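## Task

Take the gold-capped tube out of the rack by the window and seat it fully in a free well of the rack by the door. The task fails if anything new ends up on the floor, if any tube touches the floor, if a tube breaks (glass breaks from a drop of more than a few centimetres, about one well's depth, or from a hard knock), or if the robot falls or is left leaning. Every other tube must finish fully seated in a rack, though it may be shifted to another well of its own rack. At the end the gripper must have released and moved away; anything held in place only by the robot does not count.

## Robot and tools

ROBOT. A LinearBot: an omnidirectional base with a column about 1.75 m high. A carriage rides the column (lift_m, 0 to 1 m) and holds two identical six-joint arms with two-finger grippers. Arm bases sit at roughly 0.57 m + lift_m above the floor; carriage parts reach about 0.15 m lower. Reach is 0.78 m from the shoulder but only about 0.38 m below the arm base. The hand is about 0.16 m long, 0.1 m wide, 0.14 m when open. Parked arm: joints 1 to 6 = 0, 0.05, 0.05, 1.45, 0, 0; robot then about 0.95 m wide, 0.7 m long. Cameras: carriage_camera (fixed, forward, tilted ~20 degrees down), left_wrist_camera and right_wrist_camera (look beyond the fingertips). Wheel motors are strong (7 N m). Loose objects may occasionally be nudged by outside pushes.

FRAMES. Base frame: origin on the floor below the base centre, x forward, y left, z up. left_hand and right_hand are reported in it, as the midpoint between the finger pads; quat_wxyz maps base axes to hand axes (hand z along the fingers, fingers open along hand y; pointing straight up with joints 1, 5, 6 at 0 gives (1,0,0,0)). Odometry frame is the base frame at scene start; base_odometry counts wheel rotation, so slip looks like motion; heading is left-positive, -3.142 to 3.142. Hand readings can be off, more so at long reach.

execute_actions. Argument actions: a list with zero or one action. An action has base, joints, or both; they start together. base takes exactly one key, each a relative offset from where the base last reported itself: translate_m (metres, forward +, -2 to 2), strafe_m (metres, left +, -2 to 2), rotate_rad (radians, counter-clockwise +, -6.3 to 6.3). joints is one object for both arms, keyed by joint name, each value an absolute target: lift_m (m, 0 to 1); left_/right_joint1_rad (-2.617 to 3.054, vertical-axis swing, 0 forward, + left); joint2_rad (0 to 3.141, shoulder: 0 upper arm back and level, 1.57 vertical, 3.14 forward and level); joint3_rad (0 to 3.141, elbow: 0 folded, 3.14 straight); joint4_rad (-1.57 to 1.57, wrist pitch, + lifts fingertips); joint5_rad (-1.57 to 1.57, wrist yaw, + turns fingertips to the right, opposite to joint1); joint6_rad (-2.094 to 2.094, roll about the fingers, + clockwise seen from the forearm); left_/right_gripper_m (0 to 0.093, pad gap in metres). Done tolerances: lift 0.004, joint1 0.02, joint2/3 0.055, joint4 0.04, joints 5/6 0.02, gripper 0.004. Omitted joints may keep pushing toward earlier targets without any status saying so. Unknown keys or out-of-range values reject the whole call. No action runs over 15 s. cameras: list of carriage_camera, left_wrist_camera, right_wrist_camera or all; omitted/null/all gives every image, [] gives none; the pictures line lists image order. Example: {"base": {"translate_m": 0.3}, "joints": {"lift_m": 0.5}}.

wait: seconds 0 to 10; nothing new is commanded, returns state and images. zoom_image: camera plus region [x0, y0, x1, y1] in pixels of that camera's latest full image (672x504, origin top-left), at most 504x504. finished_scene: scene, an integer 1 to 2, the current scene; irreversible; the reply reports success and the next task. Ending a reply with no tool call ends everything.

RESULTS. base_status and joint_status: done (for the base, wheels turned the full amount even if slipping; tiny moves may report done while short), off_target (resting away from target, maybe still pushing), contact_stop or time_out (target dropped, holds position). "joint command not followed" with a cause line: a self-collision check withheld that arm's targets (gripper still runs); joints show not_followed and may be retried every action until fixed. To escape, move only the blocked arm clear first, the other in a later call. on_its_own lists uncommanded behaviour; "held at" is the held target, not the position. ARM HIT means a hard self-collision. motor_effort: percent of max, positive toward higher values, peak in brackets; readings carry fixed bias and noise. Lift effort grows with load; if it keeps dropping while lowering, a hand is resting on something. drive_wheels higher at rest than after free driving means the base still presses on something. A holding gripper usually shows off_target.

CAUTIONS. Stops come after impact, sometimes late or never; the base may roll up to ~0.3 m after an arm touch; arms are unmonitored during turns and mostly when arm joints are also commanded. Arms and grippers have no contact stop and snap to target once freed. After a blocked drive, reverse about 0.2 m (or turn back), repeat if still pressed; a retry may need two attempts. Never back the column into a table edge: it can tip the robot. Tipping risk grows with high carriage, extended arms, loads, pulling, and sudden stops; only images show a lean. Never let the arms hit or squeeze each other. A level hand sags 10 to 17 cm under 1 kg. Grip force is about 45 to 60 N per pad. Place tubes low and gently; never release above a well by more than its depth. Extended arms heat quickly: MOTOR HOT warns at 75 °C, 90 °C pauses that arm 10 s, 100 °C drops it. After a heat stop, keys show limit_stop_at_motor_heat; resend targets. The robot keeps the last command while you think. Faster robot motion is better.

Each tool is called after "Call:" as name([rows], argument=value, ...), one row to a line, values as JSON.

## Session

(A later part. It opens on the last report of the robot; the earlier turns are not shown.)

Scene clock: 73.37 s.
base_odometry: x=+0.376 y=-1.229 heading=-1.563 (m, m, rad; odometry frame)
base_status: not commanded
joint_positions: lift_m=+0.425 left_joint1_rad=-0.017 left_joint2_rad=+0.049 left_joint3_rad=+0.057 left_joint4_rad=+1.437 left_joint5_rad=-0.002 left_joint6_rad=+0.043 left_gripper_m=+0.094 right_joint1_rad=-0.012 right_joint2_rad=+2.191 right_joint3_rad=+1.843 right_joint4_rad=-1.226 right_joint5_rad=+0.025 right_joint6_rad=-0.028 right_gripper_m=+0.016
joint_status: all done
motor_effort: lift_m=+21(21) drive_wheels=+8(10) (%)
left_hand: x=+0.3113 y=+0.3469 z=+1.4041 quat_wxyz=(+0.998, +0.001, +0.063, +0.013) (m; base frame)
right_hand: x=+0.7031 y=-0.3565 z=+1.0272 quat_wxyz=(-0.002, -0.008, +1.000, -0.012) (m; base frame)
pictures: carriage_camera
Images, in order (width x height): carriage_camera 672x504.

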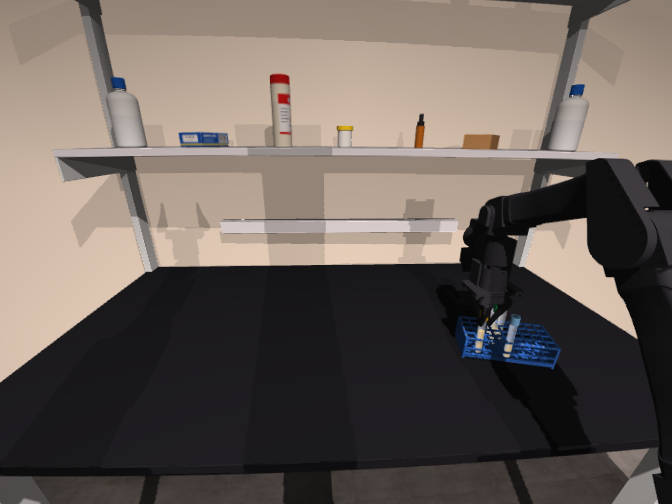

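Near bottom; release and retreat.

Call:
execute_actions([
  {"joints":{"right_gripper_m":0.028}},
], cameras=[])

Call:
execute_actions([
  {"joints":{"lift_m":0.52}},
], cameras=[])

Call:
execute_actions([
  {"base":{"translate_m":-0.2}},
], cameras=["carriage_camera"])

Call:
zoom_image(camera="carriage_camera", region=[390,270,570,420])

Scene clock: 74.07 s.
base_odometry: x=+0.376 y=-1.229 heading=-1.563 (m, m, rad; odometry frame)
base_status: not commanded
joint_positions: lift_m=+0.425 left_joint1_rad=-0.017 left_joint2_rad=+0.049 left_joint3_rad=+0.057 left_joint4_rad=+1.437 left_joint5_rad=-0.002 left_joint6_rad=+0.043 left_gripper_m=+0.094 right_joint1_rad=-0.012 right_joint2_rad=+2.191 right_joint3_rad=+1.843 right_joint4_rad=-1.225 right_joint5_rad=+0.025 right_joint6_rad=-0.028 right_gripper_m=+0.028
joint_status: all done
motor_effort: lift_m=+20(21) drive_wheels=+8(8) (%)
left_hand: x=+0.3113 y=+0.3469 z=+1.4041 quat_wxyz=(+0.998, +0.001, +0.063, +0.013) (m; base frame)
right_hand: x=+0.7032 y=-0.3565 z=+1.0272 quat_wxyz=(-0.001, -0.008, +1.000, -0.012) (m; base frame)
pictures: none
No camera images: the call's "cameras" was empty. Leave "cameras" out to get every camera's image.

Scene clock: 74.97 s.
base_odometry: x=+0.376 y=-1.229 heading=-1.563 (m, m, rad; odometry frame)
base_status: not commanded
joint_positions: lift_m=+0.520 left_joint1_rad=-0.017 left_joint2_rad=+0.049 left_joint3_rad=+0.057 left_joint4_rad=+1.437 left_joint5_rad=-0.002 left_joint6_rad=+0.043 left_gripper_m=+0.094 right_joint1_rad=-0.012 right_joint2_rad=+2.190 right_joint3_rad=+1.843 right_joint4_rad=-1.218 right_joint5_rad=+0.025 right_joint6_rad=-0.028 right_gripper_m=+0.028
joint_status: all done
motor_effort: lift_m=+22(28) drive_wheels=+8(8) (%)
left_hand: x=+0.3113 y=+0.3469 z=+1.4989 quat_wxyz=(+0.998, +0.001, +0.063, +0.013) (m; base frame)
right_hand: x=+0.7049 y=-0.3565 z=+1.1226 quat_wxyz=(+0.003, -0.008, +1.000, -0.012) (m; base frame)
pictures: none
No camera images: the call's "cameras" was empty. Leave "cameras" out to get every camera's image.

Scene clock: 77.13 s.
base_odometry: x=+0.375 y=-1.029 heading=-1.563 (m, m, rad; odometry frame)
base_status: done
joint_positions: lift_m=+0.520 left_joint1_rad=-0.017 left_joint2_rad=+0.049 left_joint3_rad=+0.057 left_joint4_rad=+1.438 left_joint5_rad=-0.002 left_joint6_rad=+0.043 left_gripper_m=+0.094 right_joint1_rad=-0.012 right_joint2_rad=+2.190 right_joint3_rad=+1.843 right_joint4_rad=-1.218 right_joint5_rad=+0.025 right_joint6_rad=-0.028 right_gripper_m=+0.028
joint_status: not commanded
motor_effort: lift_m=+22(22) drive_wheels=-3(19) (%)
left_hand: x=+0.3111 y=+0.3469 z=+1.4989 quat_wxyz=(+0.998, +0.001, +0.063, +0.013) (m; base frame)
right_hand: x=+0.7051 y=-0.3564 z=+1.1226 quat_wxyz=(+0.003, -0.008, +1.000, -0.012) (m; base frame)
pictures: carriage_camera
Images, in order (width x height): carriage_camera 672x504.

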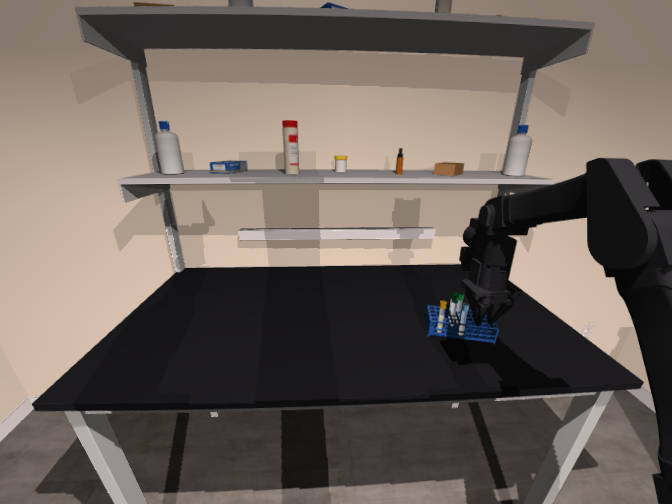

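Region (390, 270, 570, 420) of carriage_camera's 672x504 image, scaled by 2.800, with more detail than that image has.

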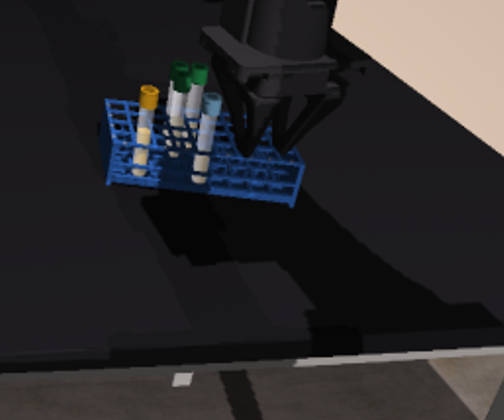

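Call:
finished_scene(scene=1)

The scene is finished: the task was done.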